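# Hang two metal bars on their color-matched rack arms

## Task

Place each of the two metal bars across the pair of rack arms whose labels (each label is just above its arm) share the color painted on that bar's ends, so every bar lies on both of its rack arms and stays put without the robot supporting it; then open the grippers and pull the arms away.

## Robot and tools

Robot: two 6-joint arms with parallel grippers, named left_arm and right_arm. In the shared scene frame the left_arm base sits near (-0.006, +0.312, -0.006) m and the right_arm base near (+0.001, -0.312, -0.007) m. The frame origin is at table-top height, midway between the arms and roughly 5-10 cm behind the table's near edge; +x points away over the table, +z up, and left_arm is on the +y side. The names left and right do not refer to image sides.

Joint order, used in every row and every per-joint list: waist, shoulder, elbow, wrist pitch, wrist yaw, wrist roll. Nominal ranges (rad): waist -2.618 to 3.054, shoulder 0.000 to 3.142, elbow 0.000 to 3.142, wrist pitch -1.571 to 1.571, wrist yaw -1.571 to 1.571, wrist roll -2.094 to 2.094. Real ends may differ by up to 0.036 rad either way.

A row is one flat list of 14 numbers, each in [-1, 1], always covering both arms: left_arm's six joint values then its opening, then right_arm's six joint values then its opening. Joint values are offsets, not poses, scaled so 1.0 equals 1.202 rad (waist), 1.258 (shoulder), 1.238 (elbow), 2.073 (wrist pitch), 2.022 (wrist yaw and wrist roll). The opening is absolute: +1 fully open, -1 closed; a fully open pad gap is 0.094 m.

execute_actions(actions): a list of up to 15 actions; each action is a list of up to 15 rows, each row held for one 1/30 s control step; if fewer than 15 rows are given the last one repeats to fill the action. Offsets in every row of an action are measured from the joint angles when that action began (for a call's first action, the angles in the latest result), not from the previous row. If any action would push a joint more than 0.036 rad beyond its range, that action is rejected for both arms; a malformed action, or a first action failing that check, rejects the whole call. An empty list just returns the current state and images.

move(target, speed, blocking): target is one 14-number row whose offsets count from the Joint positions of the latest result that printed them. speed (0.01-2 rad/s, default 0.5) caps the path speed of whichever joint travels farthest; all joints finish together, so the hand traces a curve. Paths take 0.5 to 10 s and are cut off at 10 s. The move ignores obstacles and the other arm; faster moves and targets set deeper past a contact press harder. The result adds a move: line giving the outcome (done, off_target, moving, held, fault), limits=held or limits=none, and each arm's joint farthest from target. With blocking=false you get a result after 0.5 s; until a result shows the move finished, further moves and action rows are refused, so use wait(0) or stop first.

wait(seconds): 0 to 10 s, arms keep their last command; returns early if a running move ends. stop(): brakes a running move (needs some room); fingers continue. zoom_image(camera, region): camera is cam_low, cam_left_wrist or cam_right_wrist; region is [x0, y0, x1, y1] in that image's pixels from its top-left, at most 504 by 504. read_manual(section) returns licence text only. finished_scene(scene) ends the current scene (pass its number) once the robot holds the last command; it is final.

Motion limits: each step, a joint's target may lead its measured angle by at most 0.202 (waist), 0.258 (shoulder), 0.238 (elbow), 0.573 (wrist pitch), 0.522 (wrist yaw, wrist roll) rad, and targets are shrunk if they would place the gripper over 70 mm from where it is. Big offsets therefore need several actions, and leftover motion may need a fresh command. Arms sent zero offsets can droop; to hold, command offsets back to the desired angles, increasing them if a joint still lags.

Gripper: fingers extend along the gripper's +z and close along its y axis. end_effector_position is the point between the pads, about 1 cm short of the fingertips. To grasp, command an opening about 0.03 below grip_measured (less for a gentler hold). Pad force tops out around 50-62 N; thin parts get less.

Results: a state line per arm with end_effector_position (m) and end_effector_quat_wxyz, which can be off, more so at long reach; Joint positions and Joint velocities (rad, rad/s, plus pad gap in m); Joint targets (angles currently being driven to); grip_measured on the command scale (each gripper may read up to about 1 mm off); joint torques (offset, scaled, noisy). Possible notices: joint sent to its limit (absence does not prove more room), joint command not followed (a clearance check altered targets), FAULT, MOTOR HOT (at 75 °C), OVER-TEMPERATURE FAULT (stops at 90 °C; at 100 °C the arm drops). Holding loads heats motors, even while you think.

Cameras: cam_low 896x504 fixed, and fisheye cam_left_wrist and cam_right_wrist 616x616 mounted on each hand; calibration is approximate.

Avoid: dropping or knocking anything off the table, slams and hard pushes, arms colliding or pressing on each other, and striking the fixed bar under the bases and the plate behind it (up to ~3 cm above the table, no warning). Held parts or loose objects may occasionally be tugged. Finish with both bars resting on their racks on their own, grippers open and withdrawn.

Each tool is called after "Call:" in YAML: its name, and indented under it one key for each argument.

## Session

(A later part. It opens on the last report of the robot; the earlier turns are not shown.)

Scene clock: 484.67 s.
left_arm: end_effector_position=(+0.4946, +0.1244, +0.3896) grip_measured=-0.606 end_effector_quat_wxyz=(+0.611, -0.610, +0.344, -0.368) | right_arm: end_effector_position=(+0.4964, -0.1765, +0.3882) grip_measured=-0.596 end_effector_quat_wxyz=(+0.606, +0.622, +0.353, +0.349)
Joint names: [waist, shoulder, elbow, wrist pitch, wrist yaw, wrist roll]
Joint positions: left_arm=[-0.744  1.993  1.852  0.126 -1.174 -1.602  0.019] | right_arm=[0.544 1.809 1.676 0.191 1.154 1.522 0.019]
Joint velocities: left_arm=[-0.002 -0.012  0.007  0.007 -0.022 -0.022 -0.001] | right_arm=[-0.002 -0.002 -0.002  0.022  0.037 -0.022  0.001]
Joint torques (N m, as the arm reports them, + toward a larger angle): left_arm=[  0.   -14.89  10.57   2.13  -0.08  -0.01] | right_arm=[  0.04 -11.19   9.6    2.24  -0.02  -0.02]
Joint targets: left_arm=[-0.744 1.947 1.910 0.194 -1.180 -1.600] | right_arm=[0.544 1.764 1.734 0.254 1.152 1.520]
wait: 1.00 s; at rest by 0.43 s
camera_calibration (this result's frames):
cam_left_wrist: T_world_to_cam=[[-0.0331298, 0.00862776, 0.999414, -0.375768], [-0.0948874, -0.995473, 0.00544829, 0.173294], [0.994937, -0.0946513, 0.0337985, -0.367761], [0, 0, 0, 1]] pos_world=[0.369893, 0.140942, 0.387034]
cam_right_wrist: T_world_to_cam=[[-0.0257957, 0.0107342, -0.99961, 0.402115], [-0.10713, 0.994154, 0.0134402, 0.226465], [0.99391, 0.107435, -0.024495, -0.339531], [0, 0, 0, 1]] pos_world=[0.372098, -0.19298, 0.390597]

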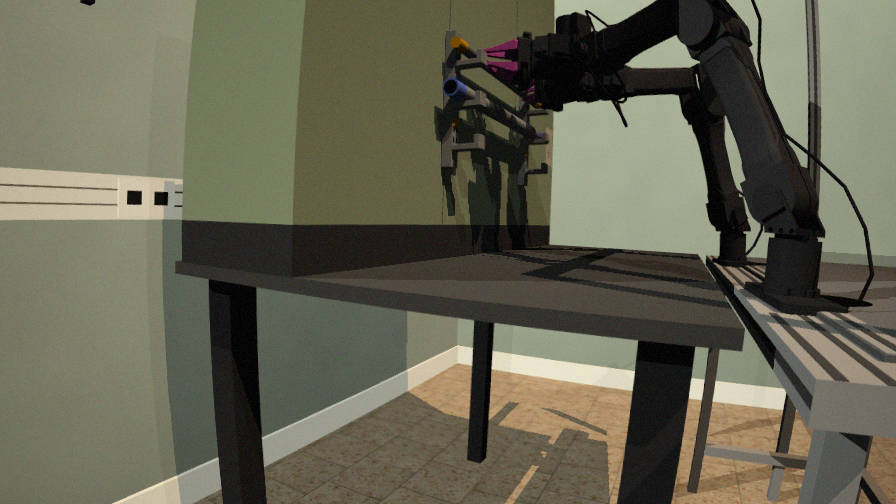

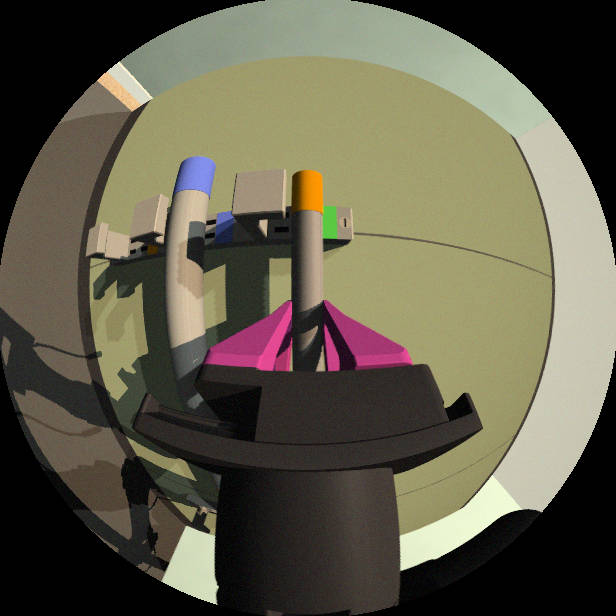

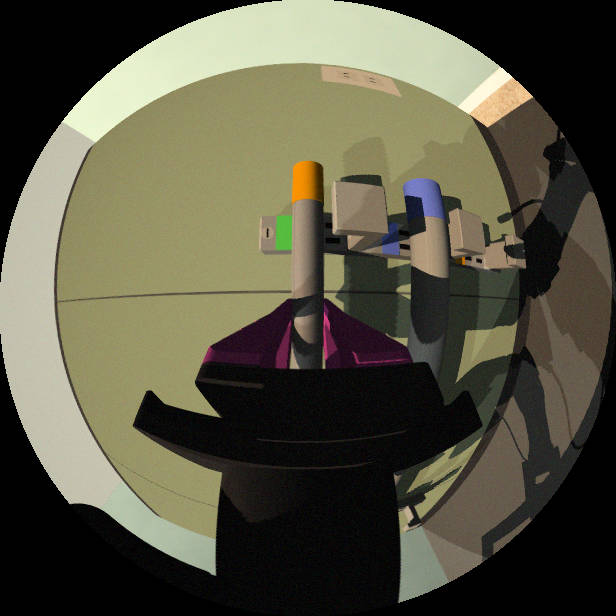

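Call:
execute_actions:
  actions:
    - [[0,-0.036,0.051,0.031,0,0,-0.68,0,-0.036,0.051,0.028,0,0,-0.68],[0,-0.036,0.056,0.028,0,0,-0.68,0,-0.036,0.056,0.025,0,0,-0.68],[0,-0.036,0.061,0.025,0,0,-0.68,0,-0.036,0.061,0.022,0,0,-0.68],[0,-0.036,0.066,0.022,0,0,-0.68,0,-0.036,0.066,0.019,0,0,-0.68],[0,-0.036,0.071,0.019,0,0,-0.68,0,-0.036,0.071,0.016,0,0,-0.68],[0,-0.036,0.076,0.016,0,0,-0.68,0,-0.036,0.076,0.013,0,0,-0.68],[0,-0.036,0.081,0.013,0,0,-0.68,0,-0.036,0.081,0.01,0,0,-0.68],[0,-0.036,0.086,0.01,0,0,-0.68,0,-0.036,0.086,0.007,0,0,-0.68],[0,-0.036,0.091,0.007,0,0,-0.68,0,-0.036,0.091,0.004,0,0,-0.68],[0,-0.036,0.096,0.004,0,0,-0.68,0,-0.036,0.096,0.001,0,0,-0.68],[0,-0.036,0.101,0.001,0,0,-0.68,0,-0.036,0.101,-0.002,0,0,-0.68],[0,-0.036,0.106,-0.002,0,0,-0.68,0,-0.036,0.106,-0.005,0,0,-0.68],[0,-0.036,0.111,-0.005,0,0,-0.68,0,-0.036,0.111,-0.008,0,0,-0.68]]

Call:
wait:
  seconds: 1

Scene clock: 496.87 s.
left_arm: end_effector_position=(+0.4929, +0.1243, +0.4091) grip_measured=-0.606 end_effector_quat_wxyz=(+0.609, -0.609, +0.345, -0.374) | right_arm: end_effector_position=(+0.4954, -0.1777, +0.4075) grip_measured=-0.596 end_effector_quat_wxyz=(+0.605, +0.620, +0.353, +0.352)
Joint names: [waist, shoulder, elbow, wrist pitch, wrist yaw, wrist roll]
Joint positions: left_arm=[-0.744  1.993  1.926  0.057 -1.164 -1.602  0.019] | right_arm=[0.544 1.809 1.75  0.121 1.149 1.521 0.019]
Joint velocities: left_arm=[ 0.007 -0.007  0.09   0.007  0.022  0.022 -0.001] | right_arm=[-0.032 -0.012  0.076 -0.168 -0.007 -0.007 -0.001]
Joint torques (N m, as the arm reports them, + toward a larger angle): left_arm=[  0.04 -14.83  10.66   2.17  -0.15  -0.02] | right_arm=[  0.07 -11.1    9.41   2.26   0.08   0.  ]
Joint targets: left_arm=[-0.744 1.947 1.989 0.115 -1.175 -1.602] | right_arm=[0.544 1.764 1.813 0.174 1.155 1.522]
camera_calibration (this result's frames):
cam_left_wrist: T_world_to_cam=[[-0.0379226, 0.0128917, 0.999198, -0.393364], [-0.105664, -0.994363, 0.00881905, 0.176702], [0.993678, -0.105245, 0.039071, -0.367037], [0, 0, 0, 1]] pos_world=[0.36847, 0.142148, 0.40583]
cam_right_wrist: T_world_to_cam=[[-0.0223828, 0.0122171, -0.999675, 0.419996], [-0.112688, 0.993522, 0.014665, 0.229422], [0.993378, 0.11298, -0.020861, -0.338195], [0, 0, 0, 1]] pos_world=[0.371209, -0.194858, 0.409439]

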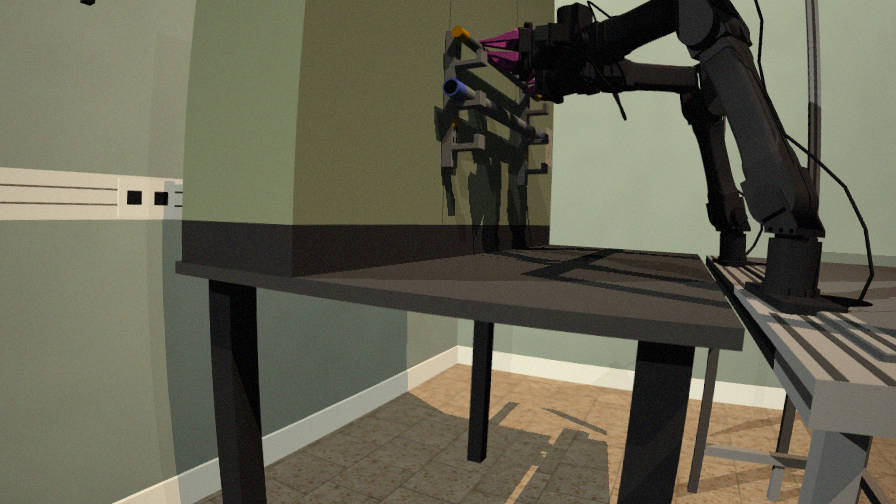

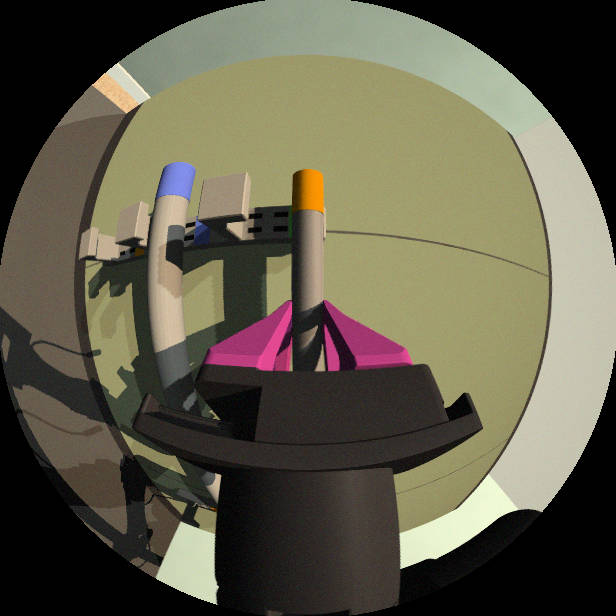

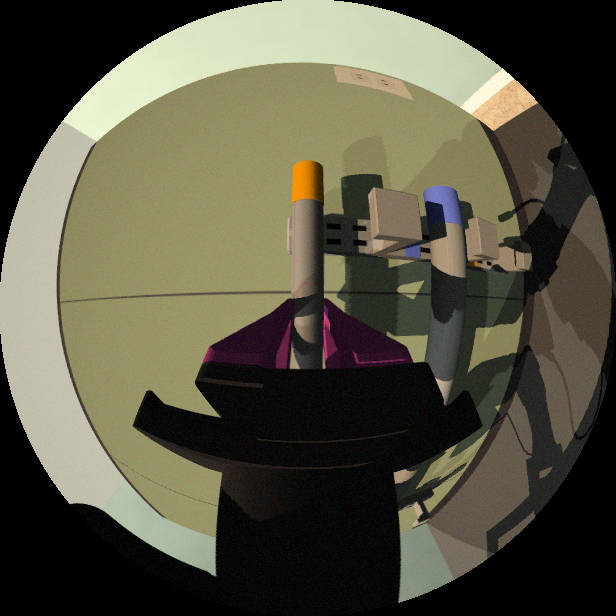

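Scene clock: 497.87 s.
left_arm: end_effector_position=(+0.4929, +0.1242, +0.4088) grip_measured=-0.606 end_effector_quat_wxyz=(+0.609, -0.608, +0.348, -0.371) | right_arm: end_effector_position=(+0.4954, -0.1776, +0.4073) grip_measured=-0.596 end_effector_quat_wxyz=(+0.605, +0.620, +0.355, +0.350)
Joint names: [waist, shoulder, elbow, wrist pitch, wrist yaw, wrist roll]
Joint positions: left_arm=[-0.744  1.993  1.929  0.046 -1.163 -1.602  0.019] | right_arm=[0.544 1.809 1.753 0.11  1.148 1.523 0.019]
Joint velocities: left_arm=[-0.007  0.007 -0.012 -0.037  0.037 -0.007 -0.001] | right_arm=[ 0.022 -0.002 -0.002 -0.022  0.037 -0.037 -0.   ]
Joint torques (N m, as the arm reports them, + toward a larger angle): left_arm=[ -0.01 -14.83  10.63   2.15  -0.14  -0.03] | right_arm=[  0.04 -11.13   9.62   2.26   0.07  -0.02]
Joint targets: left_arm=[-0.744 1.947 1.989 0.115 -1.175 -1.602] | right_arm=[0.544 1.764 1.813 0.174 1.155 1.522]
wait: 1.00 s; at rest by 0.40 s
camera_calibration (this result's frames):
cam_left_wrist: T_world_to_cam=[[-0.0315812, 0.00799804, 0.999469, -0.39562], [-0.106237, -0.99433, 0.00460004, 0.178678], [0.993839, -0.106035, 0.0322518, -0.364175], [0, 0, 0, 1]] pos_world=[0.36842, 0.142214, 0.406333]
cam_right_wrist: T_world_to_cam=[[-0.027391, 0.00971876, -0.999578, 0.42176], [-0.113647, 0.993439, 0.0127733, 0.230586], [0.993144, 0.113948, -0.0261068, -0.335765], [0, 0, 0, 1]] pos_world=[0.37122, -0.194913, 0.409871]

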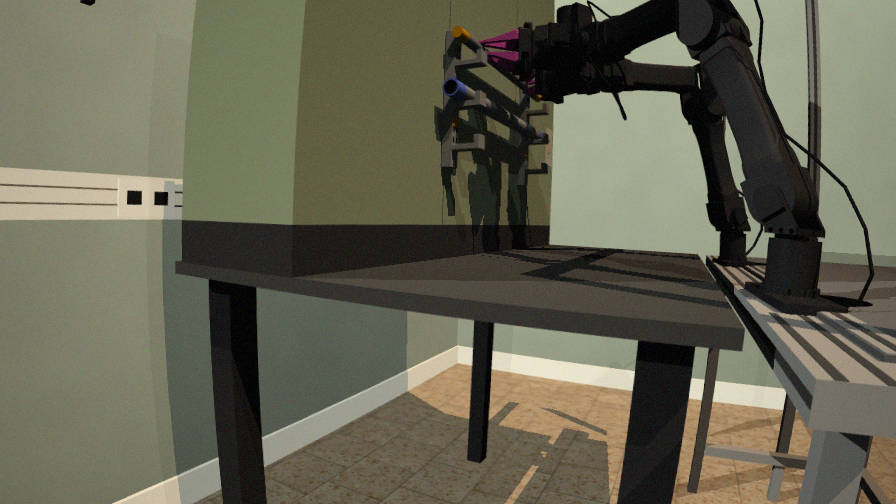

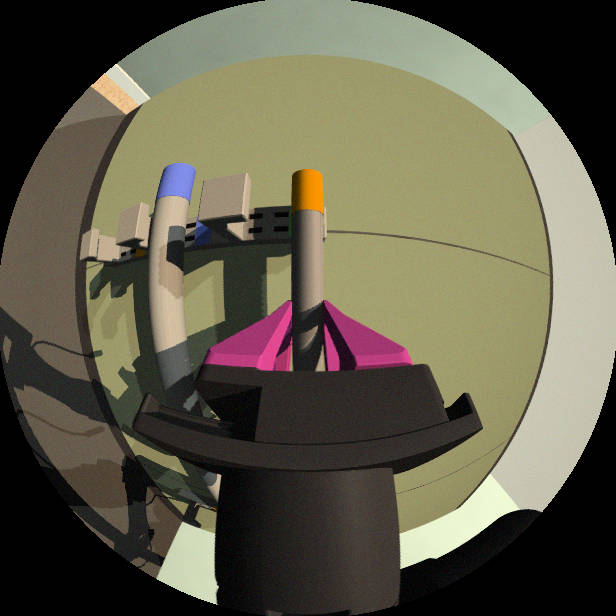

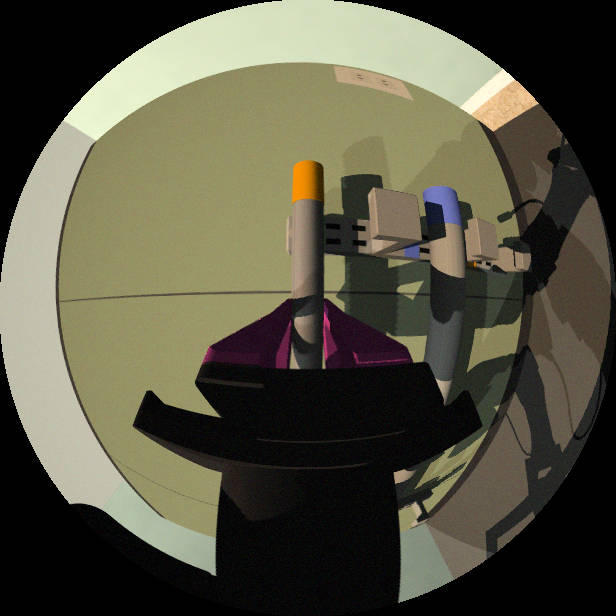

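Call:
execute_actions:
  actions: []

Scene clock: 520.50 s.
left_arm: end_effector_position=(+0.4929, +0.1242, +0.4088) grip_measured=-0.606 end_effector_quat_wxyz=(+0.609, -0.608, +0.348, -0.371) | right_arm: end_effector_position=(+0.4954, -0.1776, +0.4073) grip_measured=-0.596 end_effector_quat_wxyz=(+0.605, +0.620, +0.355, +0.350)
Joint names: [waist, shoulder, elbow, wrist pitch, wrist yaw, wrist roll]
Joint positions: left_arm=[-0.744  1.993  1.929  0.046 -1.163 -1.602  0.019] | right_arm=[0.544 1.809 1.753 0.11  1.148 1.523 0.019]
Joint velocities: left_arm=[ 0.002  0.002 -0.007 -0.007 -0.007 -0.066 -0.   ] | right_arm=[ 0.007 -0.002 -0.012  0.051 -0.095 -0.037 -0.002]
Joint torques (N m, as the arm reports them, + toward a larger angle): left_arm=[  0.   -14.83  10.64   2.15  -0.14  -0.02] | right_arm=[  0.04 -11.13   9.62   2.26   0.07  -0.02]
Joint targets: left_arm=[-0.744 1.947 1.989 0.115 -1.175 -1.602] | right_arm=[0.544 1.764 1.813 0.174 1.155 1.522]
camera_calibration (this result's frames):
cam_left_wrist: T_world_to_cam=[[-0.0315812, 0.00799804, 0.999469, -0.39562], [-0.106237, -0.99433, 0.00460004, 0.178678], [0.993839, -0.106035, 0.0322518, -0.364175], [0, 0, 0, 1]] pos_world=[0.36842, 0.142214, 0.406333]
cam_right_wrist: T_world_to_cam=[[-0.027391, 0.00971876, -0.999578, 0.42176], [-0.113647, 0.993439, 0.0127733, 0.230586], [0.993144, 0.113948, -0.0261068, -0.335765], [0, 0, 0, 1]] pos_world=[0.37122, -0.194913, 0.409871]

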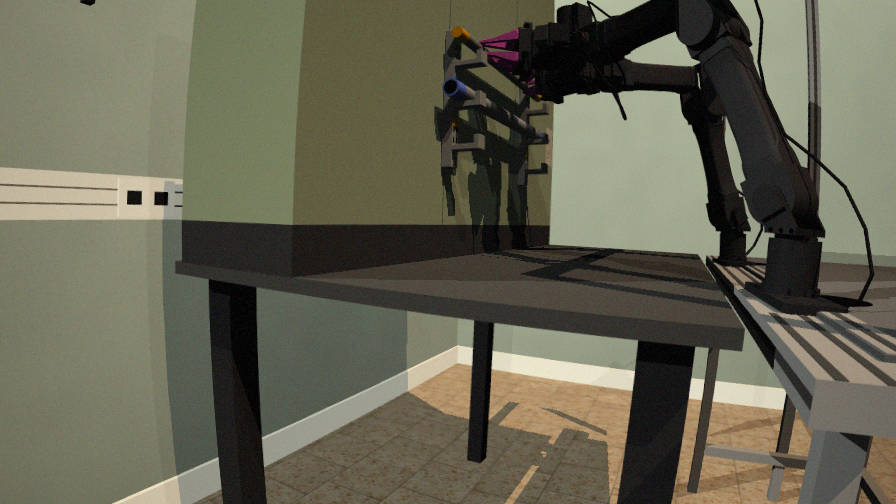

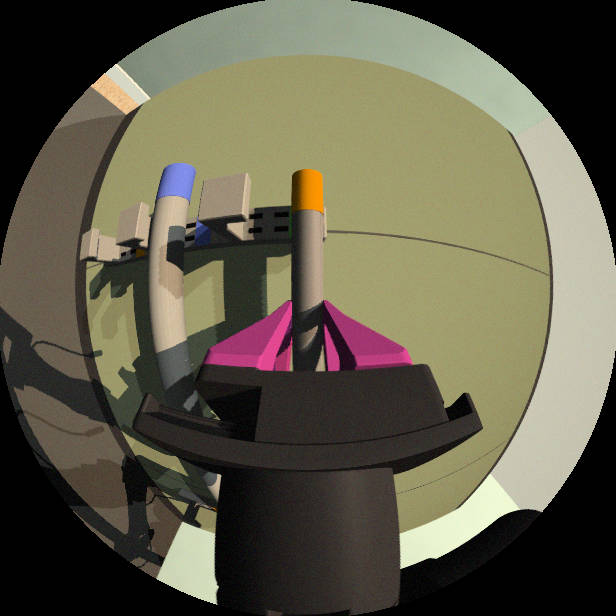

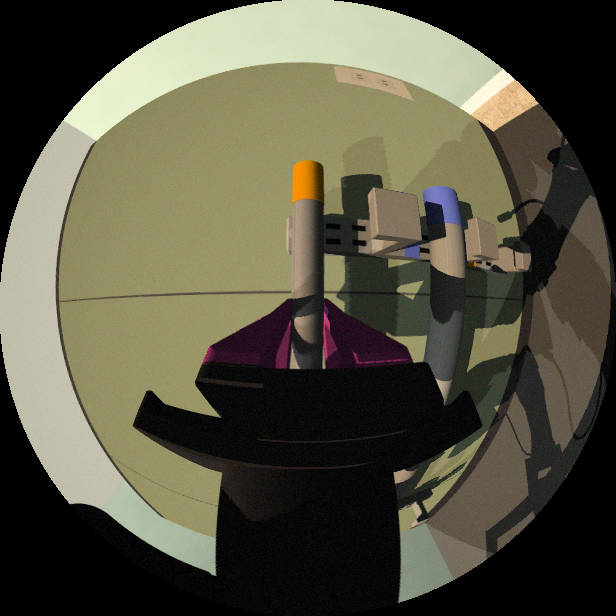

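Call:
move:
  target: [-0.095,-0.223,-0.229,0.081,-0.058,0,-0.68,0.109,-0.213,-0.183,0.060,0.063,0,-0.68]
  speed: 0.2

Scene clock: 542.83 s.
left_arm: end_effector_position=(+0.4226, +0.1239, +0.4088) grip_measured=-0.606 end_effector_quat_wxyz=(+0.608, -0.609, +0.343, -0.377) | right_arm: end_effector_position=(+0.4247, -0.1771, +0.4096) grip_measured=-0.596 end_effector_quat_wxyz=(+0.603, +0.622, +0.357, +0.348)
Joint names: [waist, shoulder, elbow, wrist pitch, wrist yaw, wrist roll]
Joint positions: left_arm=[-0.854  1.77   1.636  0.127 -1.271 -1.607  0.019] | right_arm=[0.665 1.596 1.515 0.135 1.269 1.52  0.019]
Joint velocities: left_arm=[-0.007 -0.007  0.002 -0.022 -0.037 -0.037  0.   ] | right_arm=[ 0.012  0.002  0.002  0.066  0.007 -0.007  0.001]
Joint torques (N m, as the arm reports them, + toward a larger angle): left_arm=[ -0.21 -13.86   7.     2.25  -0.12   0.04] | right_arm=[ 0.79 -9.94  6.43  2.48  0.07  0.04]
Joint targets: left_arm=[-0.858 1.712 1.646 0.214 -1.280 -1.602] | right_arm=[0.675 1.541 1.527 0.235 1.275 1.523]
move: off_target (left_arm, right_arm); limits=none; left_arm: farthest joint: the wrist pitch, 0.086 radians from its target (0.168 radians at the start); right_arm: farthest joint: the wrist pitch, 0.099 radians from its target (0.124 radians at the start)
camera_calibration (this result's frames):
cam_left_wrist: T_world_to_cam=[[-0.0431114, 0.0186334, 0.998896, -0.394108], [-0.10853, -0.993997, 0.0138579, 0.168033], [0.993158, -0.107813, 0.0448749, -0.299048], [0, 0, 0, 1]] pos_world=[0.298248, 0.142127, 0.404764]
cam_right_wrist: T_world_to_cam=[[-0.0343163, 0.0107704, -0.999353, 0.425222], [-0.113783, 0.993398, 0.0146133, 0.221271], [0.992913, 0.114211, -0.0328642, -0.262661], [0, 0, 0, 1]] pos_world=[0.300569, -0.194391, 0.413081]

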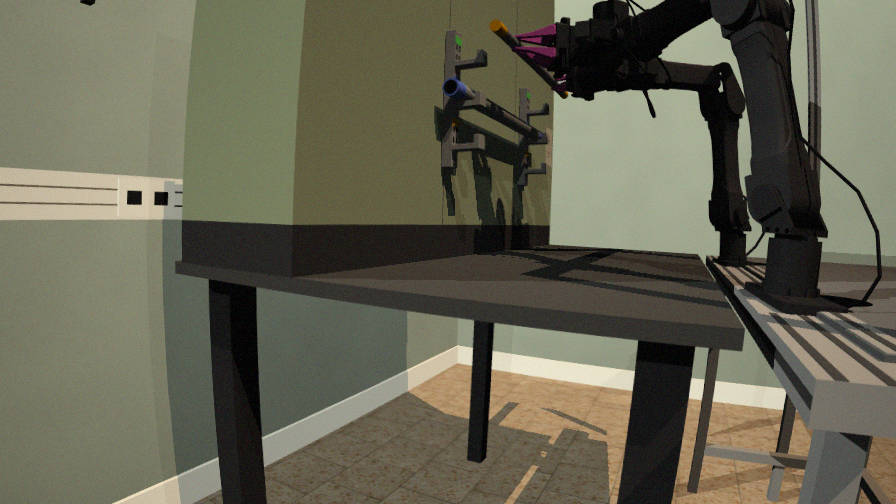

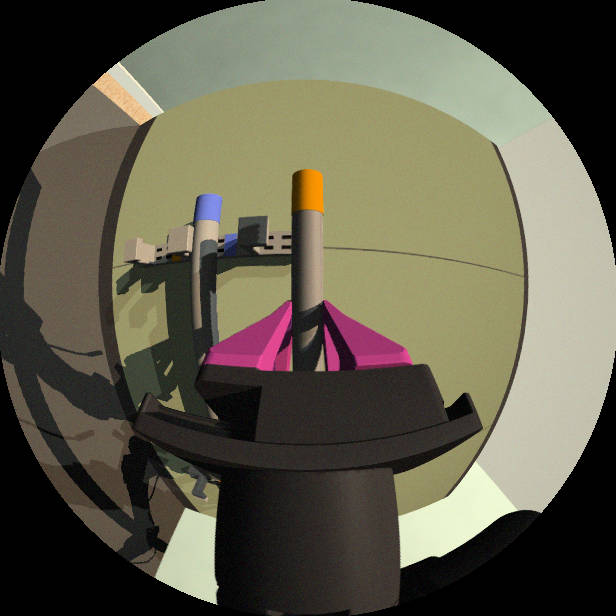

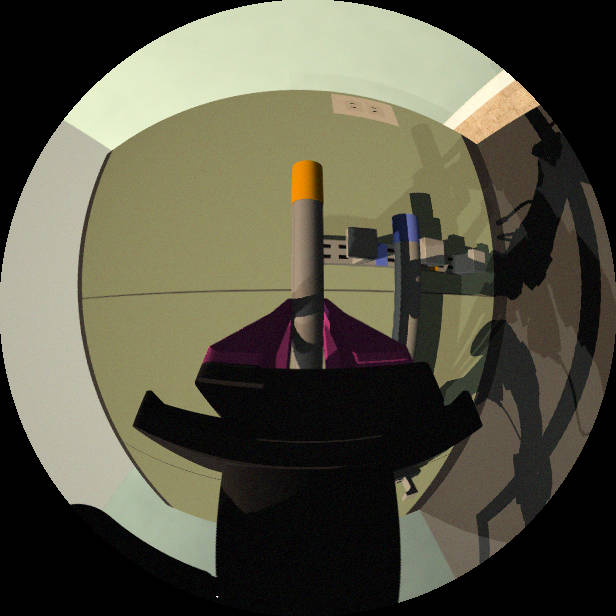

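Call:
move:
  target: [-0.0075,-0.019,-0.235,0.191,-0.006,0.002,-0.68,-0.015,-0.023,-0.238,0.199,-0.007,0.001,-0.68]
  speed: 0.3

Scene clock: 559.50 s.
left_arm: end_effector_position=(+0.4234, +0.1234, +0.3260) grip_measured=-0.606 end_effector_quat_wxyz=(+0.608, -0.609, +0.345, -0.374) | right_arm: end_effector_position=(+0.4271, -0.1753, +0.3268) grip_measured=-0.596 end_effector_quat_wxyz=(+0.603, +0.621, +0.360, +0.347)
Joint names: [waist, shoulder, elbow, wrist pitch, wrist yaw, wrist roll]
Joint positions: left_arm=[-0.858  1.787  1.331  0.439 -1.278 -1.611  0.019] | right_arm=[0.653 1.611 1.204 0.45  1.256 1.523 0.019]
Joint velocities: left_arm=[ 0.007 -0.007 -0.027  0.022 -0.037 -0.007  0.   ] | right_arm=[-0.002  0.002  0.007  0.037  0.037 -0.125  0.001]
Joint torques (N m, as the arm reports them, + toward a larger angle): left_arm=[ -0.4  -12.53   7.33   2.26  -0.07   0.06] | right_arm=[-0.46 -9.33  6.66  2.47  0.   -0.02]
Joint targets: left_arm=[-0.862 1.746 1.345 0.524 -1.283 -1.603] | right_arm=[0.647 1.567 1.220 0.548 1.255 1.522]
move: off_target (left_arm, right_arm); limits=none; left_arm: farthest joint: the wrist pitch, 0.084 radians from its target (0.395 radians at the start); right_arm: farthest joint: the wrist pitch, 0.097 radians from its target (0.413 radians at the start)
camera_calibration (this result's frames):
cam_left_wrist: T_world_to_cam=[[-0.03796, 0.0149629, 0.999167, -0.313201], [-0.105314, -0.994379, 0.0108902, 0.168393], [0.993714, -0.104813, 0.0393225, -0.294985], [0, 0, 0, 1]] pos_world=[0.298975, 0.141215, 0.322706]
cam_right_wrist: T_world_to_cam=[[-0.038988, 0.00717327, -0.999214, 0.343801], [-0.115905, 0.993192, 0.0116525, 0.222805], [0.992495, 0.116268, -0.0378912, -0.265762], [0, 0, 0, 1]] pos_world=[0.302996, -0.192855, 0.330864]

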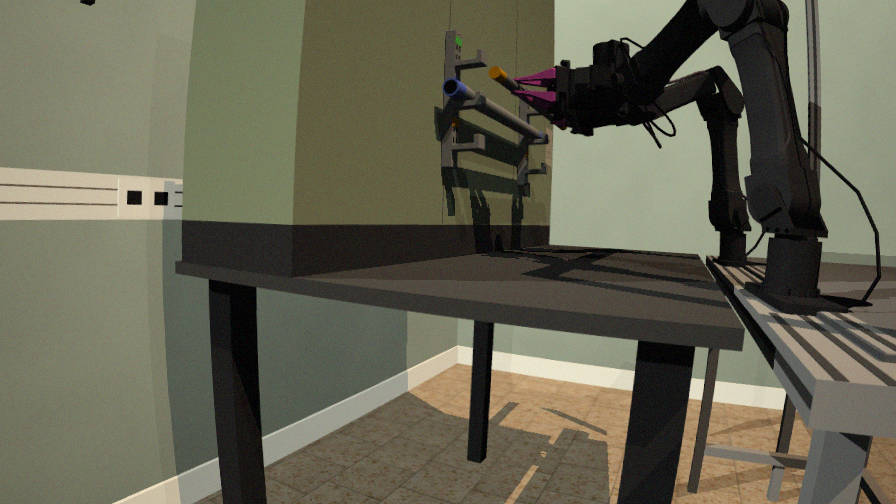

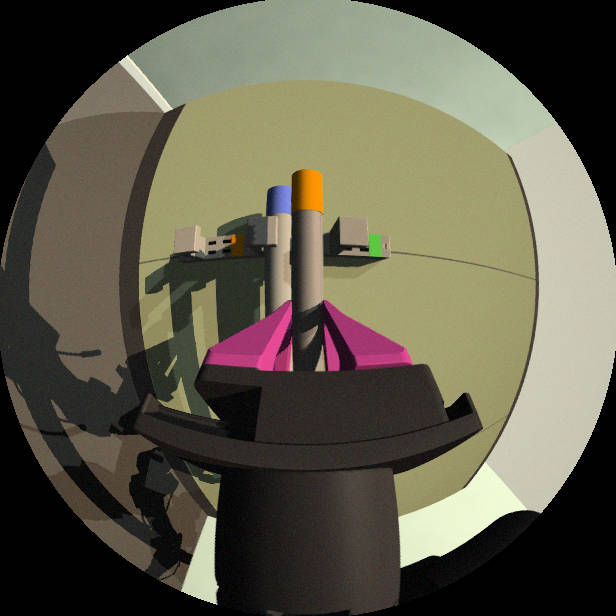

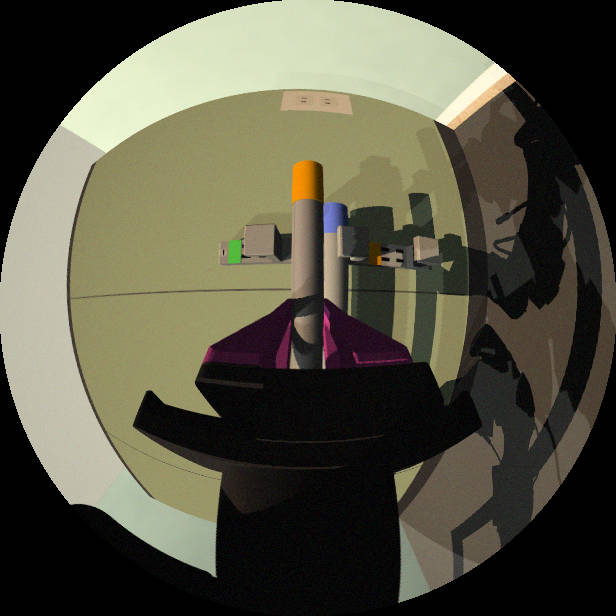

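Call:
move:
  target: [-0.0067,0.0405,-0.153,0.186,-0.0025,0.004,-0.68,-0.01,0.036,-0.166,0.202,-0.003,0,-0.68]
  speed: 0.3

Call:
zoom_image:
  camera: "cam_low"
  region: [420, 60, 620, 200]

Scene clock: 568.57 s.
left_arm: end_effector_position=(+0.4213, +0.1209, +0.2569) grip_measured=-0.606 end_effector_quat_wxyz=(+0.605, -0.606, +0.347, -0.383) | right_arm: end_effector_position=(+0.4243, -0.1759, +0.2576) grip_measured=-0.596 end_effector_quat_wxyz=(+0.603, +0.620, +0.358, +0.353)
Joint names: [waist, shoulder, elbow, wrist pitch, wrist yaw, wrist roll]
Joint positions: left_arm=[-0.867  1.866  1.132  0.734 -1.27  -1.604  0.019] | right_arm=[0.648 1.686 0.988 0.761 1.243 1.515 0.019]
Joint velocities: left_arm=[-0.012  0.002 -0.002  0.007 -0.051 -0.066 -0.   ] | right_arm=[-0.022 -0.002 -0.002  0.007  0.051 -0.007 -0.   ]
Joint torques (N m, as the arm reports them, + toward a larger angle): left_arm=[  0.07 -11.73   6.6    2.37  -0.14  -0.03] | right_arm=[-0.44 -8.71  5.97  2.57  0.06  0.08]
Joint targets: left_arm=[-0.866 1.838 1.142 0.825 -1.283 -1.603] | right_arm=[0.642 1.656 0.999 0.869 1.249 1.524]
move: off_target (left_arm, right_arm); limits=none; left_arm: farthest joint: the wrist pitch, 0.091 radians from its target (0.385 radians at the start); right_arm: farthest joint: the wrist pitch, 0.108 radians from its target (0.418 radians at the start)
camera_calibration (this result's frames):
cam_left_wrist: T_world_to_cam=[[-0.0455285, 0.0201347, 0.99876, -0.241456], [-0.123002, -0.992302, 0.0143975, 0.172782], [0.991362, -0.122194, 0.0476546, -0.289456], [0, 0, 0, 1]] pos_world=[0.297215, 0.140944, 0.252463]
cam_right_wrist: T_world_to_cam=[[-0.0290859, 0.0117194, -0.999508, 0.271282], [-0.121912, 0.992425, 0.0151841, 0.2254], [0.992115, 0.122294, -0.0274368, -0.267053], [0, 0, 0, 1]] pos_world=[0.300316, -0.194212, 0.260399]

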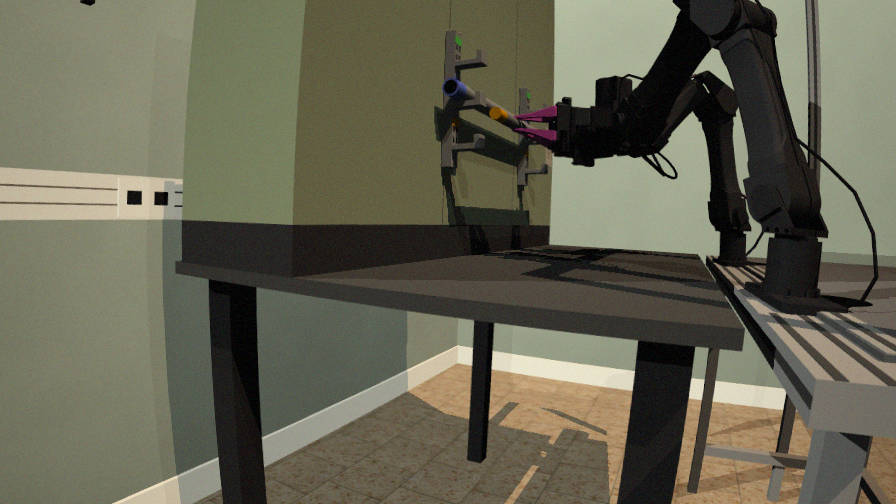

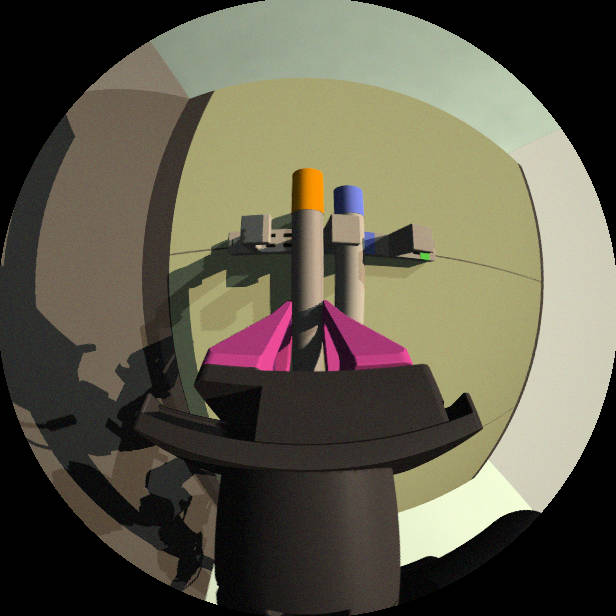

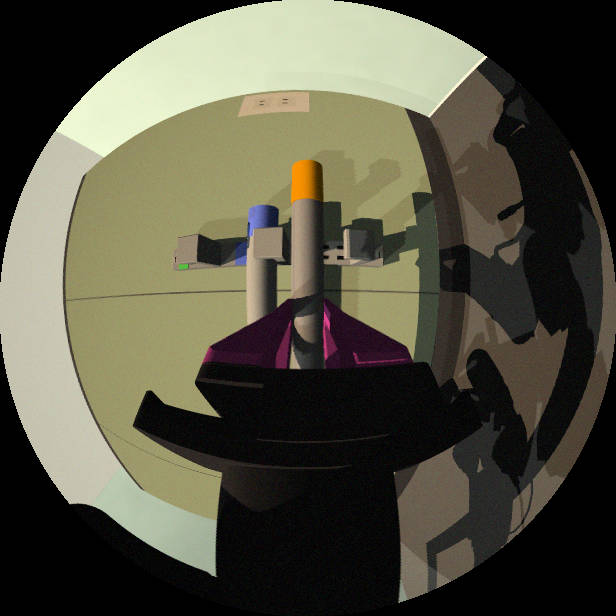

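Region (420, 60, 620, 200) of cam_low's 896x504 image, scaled by 2.520, with more detail than that image has; it fills the top 353 rows of this view, and the rest is white.

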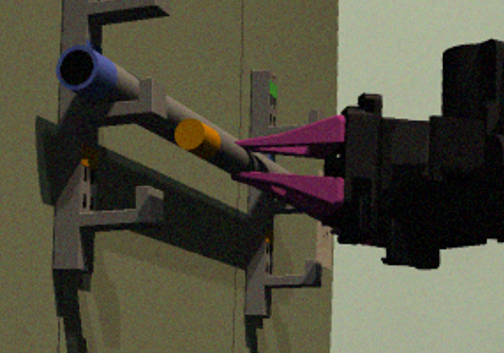

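Call:
execute_actions:
  actions:
    - [[0.004,-0.022,0.025,0.04,0,0,-0.68,-0.006,-0.022,0.025,0.045,0,0.004,-0.68],[0.008,-0.02,0.045,0.033,0.003,0,-0.68,-0.008,-0.02,0.045,0.037,-0.003,0.004,-0.68],[0.0106,-0.017,0.053,0.029,0.0045,0,-0.68,-0.0106,-0.017,0.052,0.033,-0.0046,0.004,-0.68],[0.0145,-0.010,0.062,0.028,0.0065,0,-0.68,-0.0145,-0.010,0.060,0.032,-0.0067,0.004,-0.68],[0.0184,-0.004,0.071,0.026,0.0085,0,-0.68,-0.0184,-0.003,0.068,0.032,-0.0088,0.004,-0.68],[0.0223,0.003,0.080,0.025,0.0105,0,-0.68,-0.0223,0.004,0.076,0.031,-0.011,0.004,-0.68],[0.0262,0.010,0.089,0.023,0.0125,0,-0.68,-0.0262,0.0105,0.0845,0.030,-0.013,0.004,-0.68],[0.030,0.017,0.098,0.021,0.0145,0,-0.68,-0.030,0.017,0.093,0.029,-0.015,0.004,-0.68],[0.034,0.024,0.107,0.020,0.0165,0,-0.68,-0.034,0.024,0.101,0.028,-0.017,0.004,-0.68],[0.038,0.030,0.116,0.018,0.0185,0,-0.68,-0.038,0.031,0.109,0.028,-0.019,0.004,-0.68],[0.042,0.037,0.125,0.017,0.0205,0,-0.68,-0.042,0.038,0.117,0.027,-0.021,0.004,-0.68],[0.0457,0.044,0.134,0.015,0.0225,0,-0.68,-0.0457,0.045,0.125,0.026,-0.0235,0.004,-0.68]]

Call:
wait:
  seconds: 1

Call:
zoom_image:
  camera: "cam_low"
  region: [420, 60, 620, 200]

Scene clock: 600.27 s.
left_arm: end_effector_position=(+0.4506, +0.1191, +0.2556) grip_measured=-0.606 end_effector_quat_wxyz=(+0.607, -0.607, +0.346, -0.379) | right_arm: end_effector_position=(+0.4527, -0.1774, +0.2560) grip_measured=-0.596 end_effector_quat_wxyz=(+0.606, +0.622, +0.354, +0.348)
Joint names: [waist, shoulder, elbow, wrist pitch, wrist yaw, wrist roll]
Joint positions: left_arm=[-0.822  1.95   1.241  0.705 -1.232 -1.602  0.019] | right_arm=[0.596 1.771 1.083 0.75  1.206 1.515 0.019]
Joint velocities: left_arm=[ 0.085  0.061  0.027 -0.125 -0.007 -0.022 -0.002] | right_arm=[-0.042  0.105  0.037 -0.051 -0.066 -0.066 -0.   ]
Joint torques (N m, as the arm reports them, + toward a larger angle): left_arm=[  0.3  -13.01  10.07   2.08  -0.06   0.02] | right_arm=[-0.07 -9.57  9.11  2.24  0.02  0.05]
Joint targets: left_arm=[-0.812 1.921 1.298 0.765 -1.224 -1.604] | right_arm=[0.593 1.743 1.143 0.815 1.196 1.523]
camera_calibration (this result's frames):
cam_left_wrist: T_world_to_cam=[[-0.0424275, 0.016351, 0.998966, -0.239863], [-0.115285, -0.993267, 0.0113614, 0.171982], [0.992426, -0.114684, 0.0440269, -0.319077], [0, 0, 0, 1]] pos_world=[0.326311, 0.138153, 0.251709]
cam_right_wrist: T_world_to_cam=[[-0.0275839, 0.00963106, -0.999573, 0.269481], [-0.107491, 0.994127, 0.0125449, 0.224774], [0.993823, 0.107791, -0.0263867, -0.298714], [0, 0, 0, 1]] pos_world=[0.328464, -0.193851, 0.258665]

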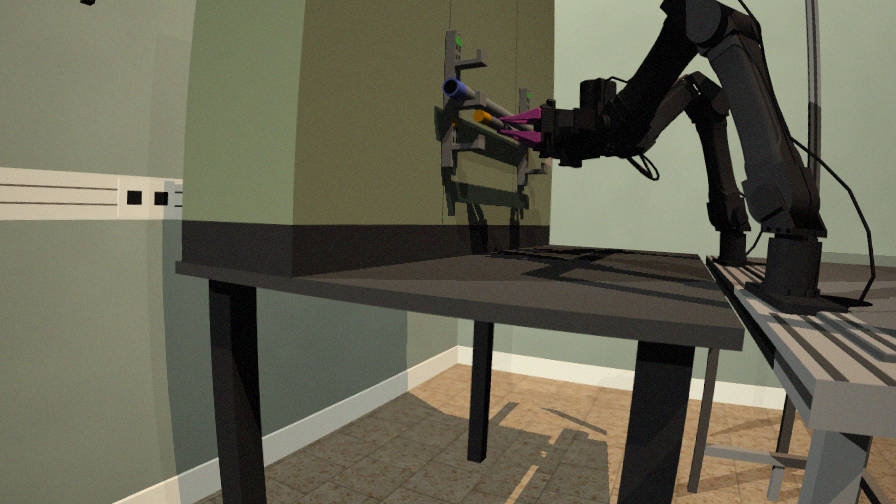

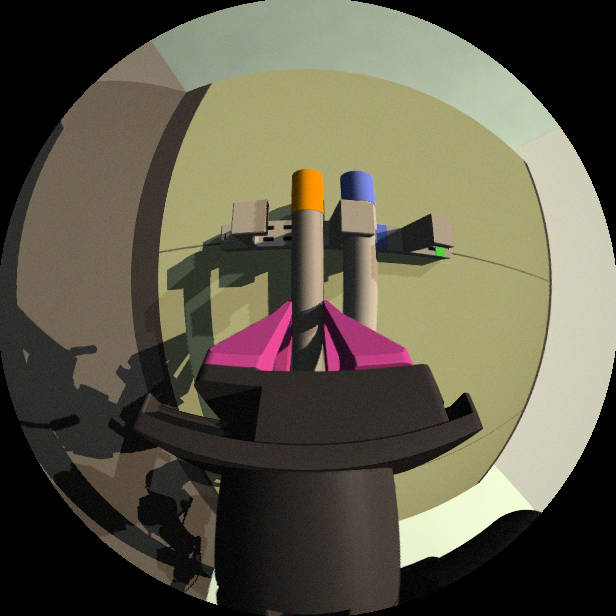

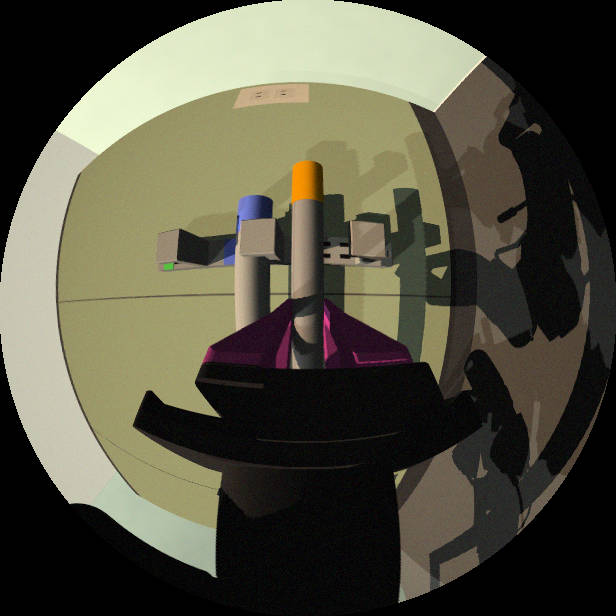

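Scene clock: 601.27 s.
left_arm: end_effector_position=(+0.4514, +0.1192, +0.2541) grip_measured=-0.606 end_effector_quat_wxyz=(+0.607, -0.607, +0.348, -0.377) | right_arm: end_effector_position=(+0.4535, -0.1773, +0.2541) grip_measured=-0.596 end_effector_quat_wxyz=(+0.606, +0.621, +0.355, +0.347)
Joint names: [waist, shoulder, elbow, wrist pitch, wrist yaw, wrist roll]
Joint positions: left_arm=[-0.82   1.952  1.241  0.702 -1.23  -1.602  0.019] | right_arm=[0.594 1.774 1.083 0.747 1.204 1.518 0.019]
Joint velocities: left_arm=[ 0.002 -0.012  0.002 -0.007 -0.022  0.007 -0.001] | right_arm=[ 0.012 -0.022  0.002 -0.081 -0.022 -0.081  0.001]
Joint torques (N m, as the arm reports them, + toward a larger angle): left_arm=[  0.66 -12.84  10.01   2.04   0.04  -0.05] | right_arm=[-0.08 -9.51  9.17  2.26 -0.07  0.04]
Joint targets: left_arm=[-0.812 1.921 1.298 0.765 -1.224 -1.604] | right_arm=[0.593 1.743 1.142 0.814 1.196 1.523]
wait: 1.00 s; at rest by 0.23 s
camera_calibration (this result's frames):
cam_left_wrist: T_world_to_cam=[[-0.0381793, 0.0125225, 0.999192, -0.239853], [-0.115512, -0.993274, 0.00803456, 0.173187], [0.992572, -0.115112, 0.039369, -0.318602], [0, 0, 0, 1]] pos_world=[0.327083, 0.138351, 0.250811]
cam_right_wrist: T_world_to_cam=[[-0.0314077, 0.00796687, -0.999475, 0.268978], [-0.108427, 0.99404, 0.0113308, 0.225524], [0.993608, 0.108726, -0.0303567, -0.29829], [0, 0, 0, 1]] pos_world=[0.329284, -0.193891, 0.257226]

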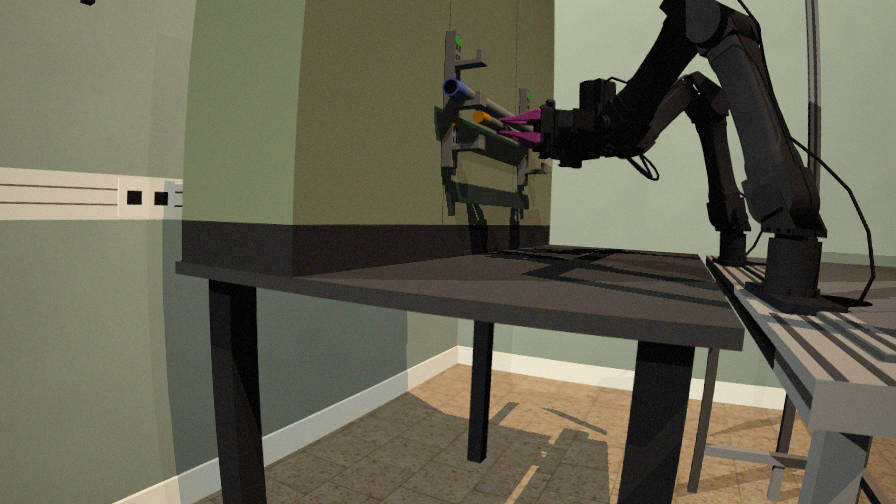

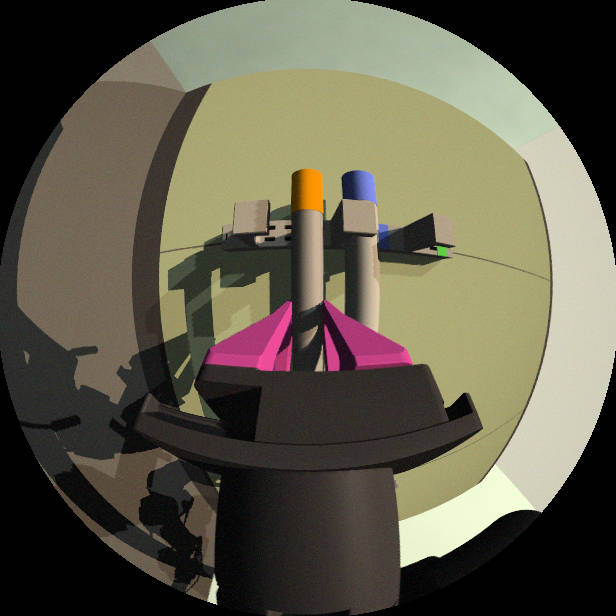

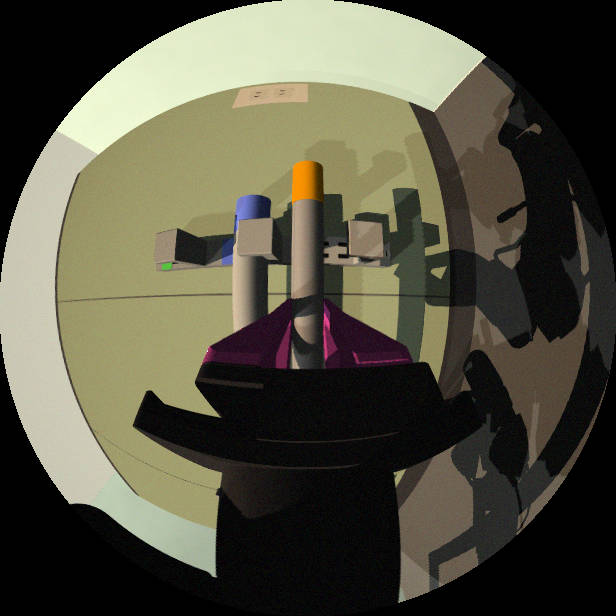

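Region (420, 60, 620, 200) of cam_low's 896x504 image, scaled by 2.520, with more detail than that image has; it fills the top 353 rows of this view, and the rest is white.

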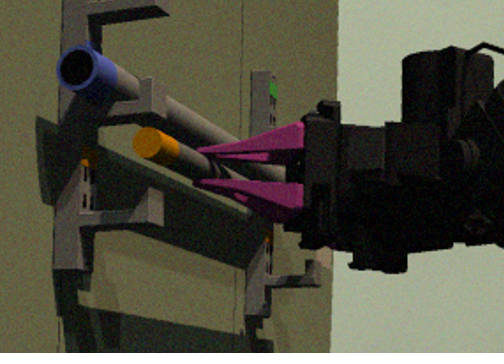

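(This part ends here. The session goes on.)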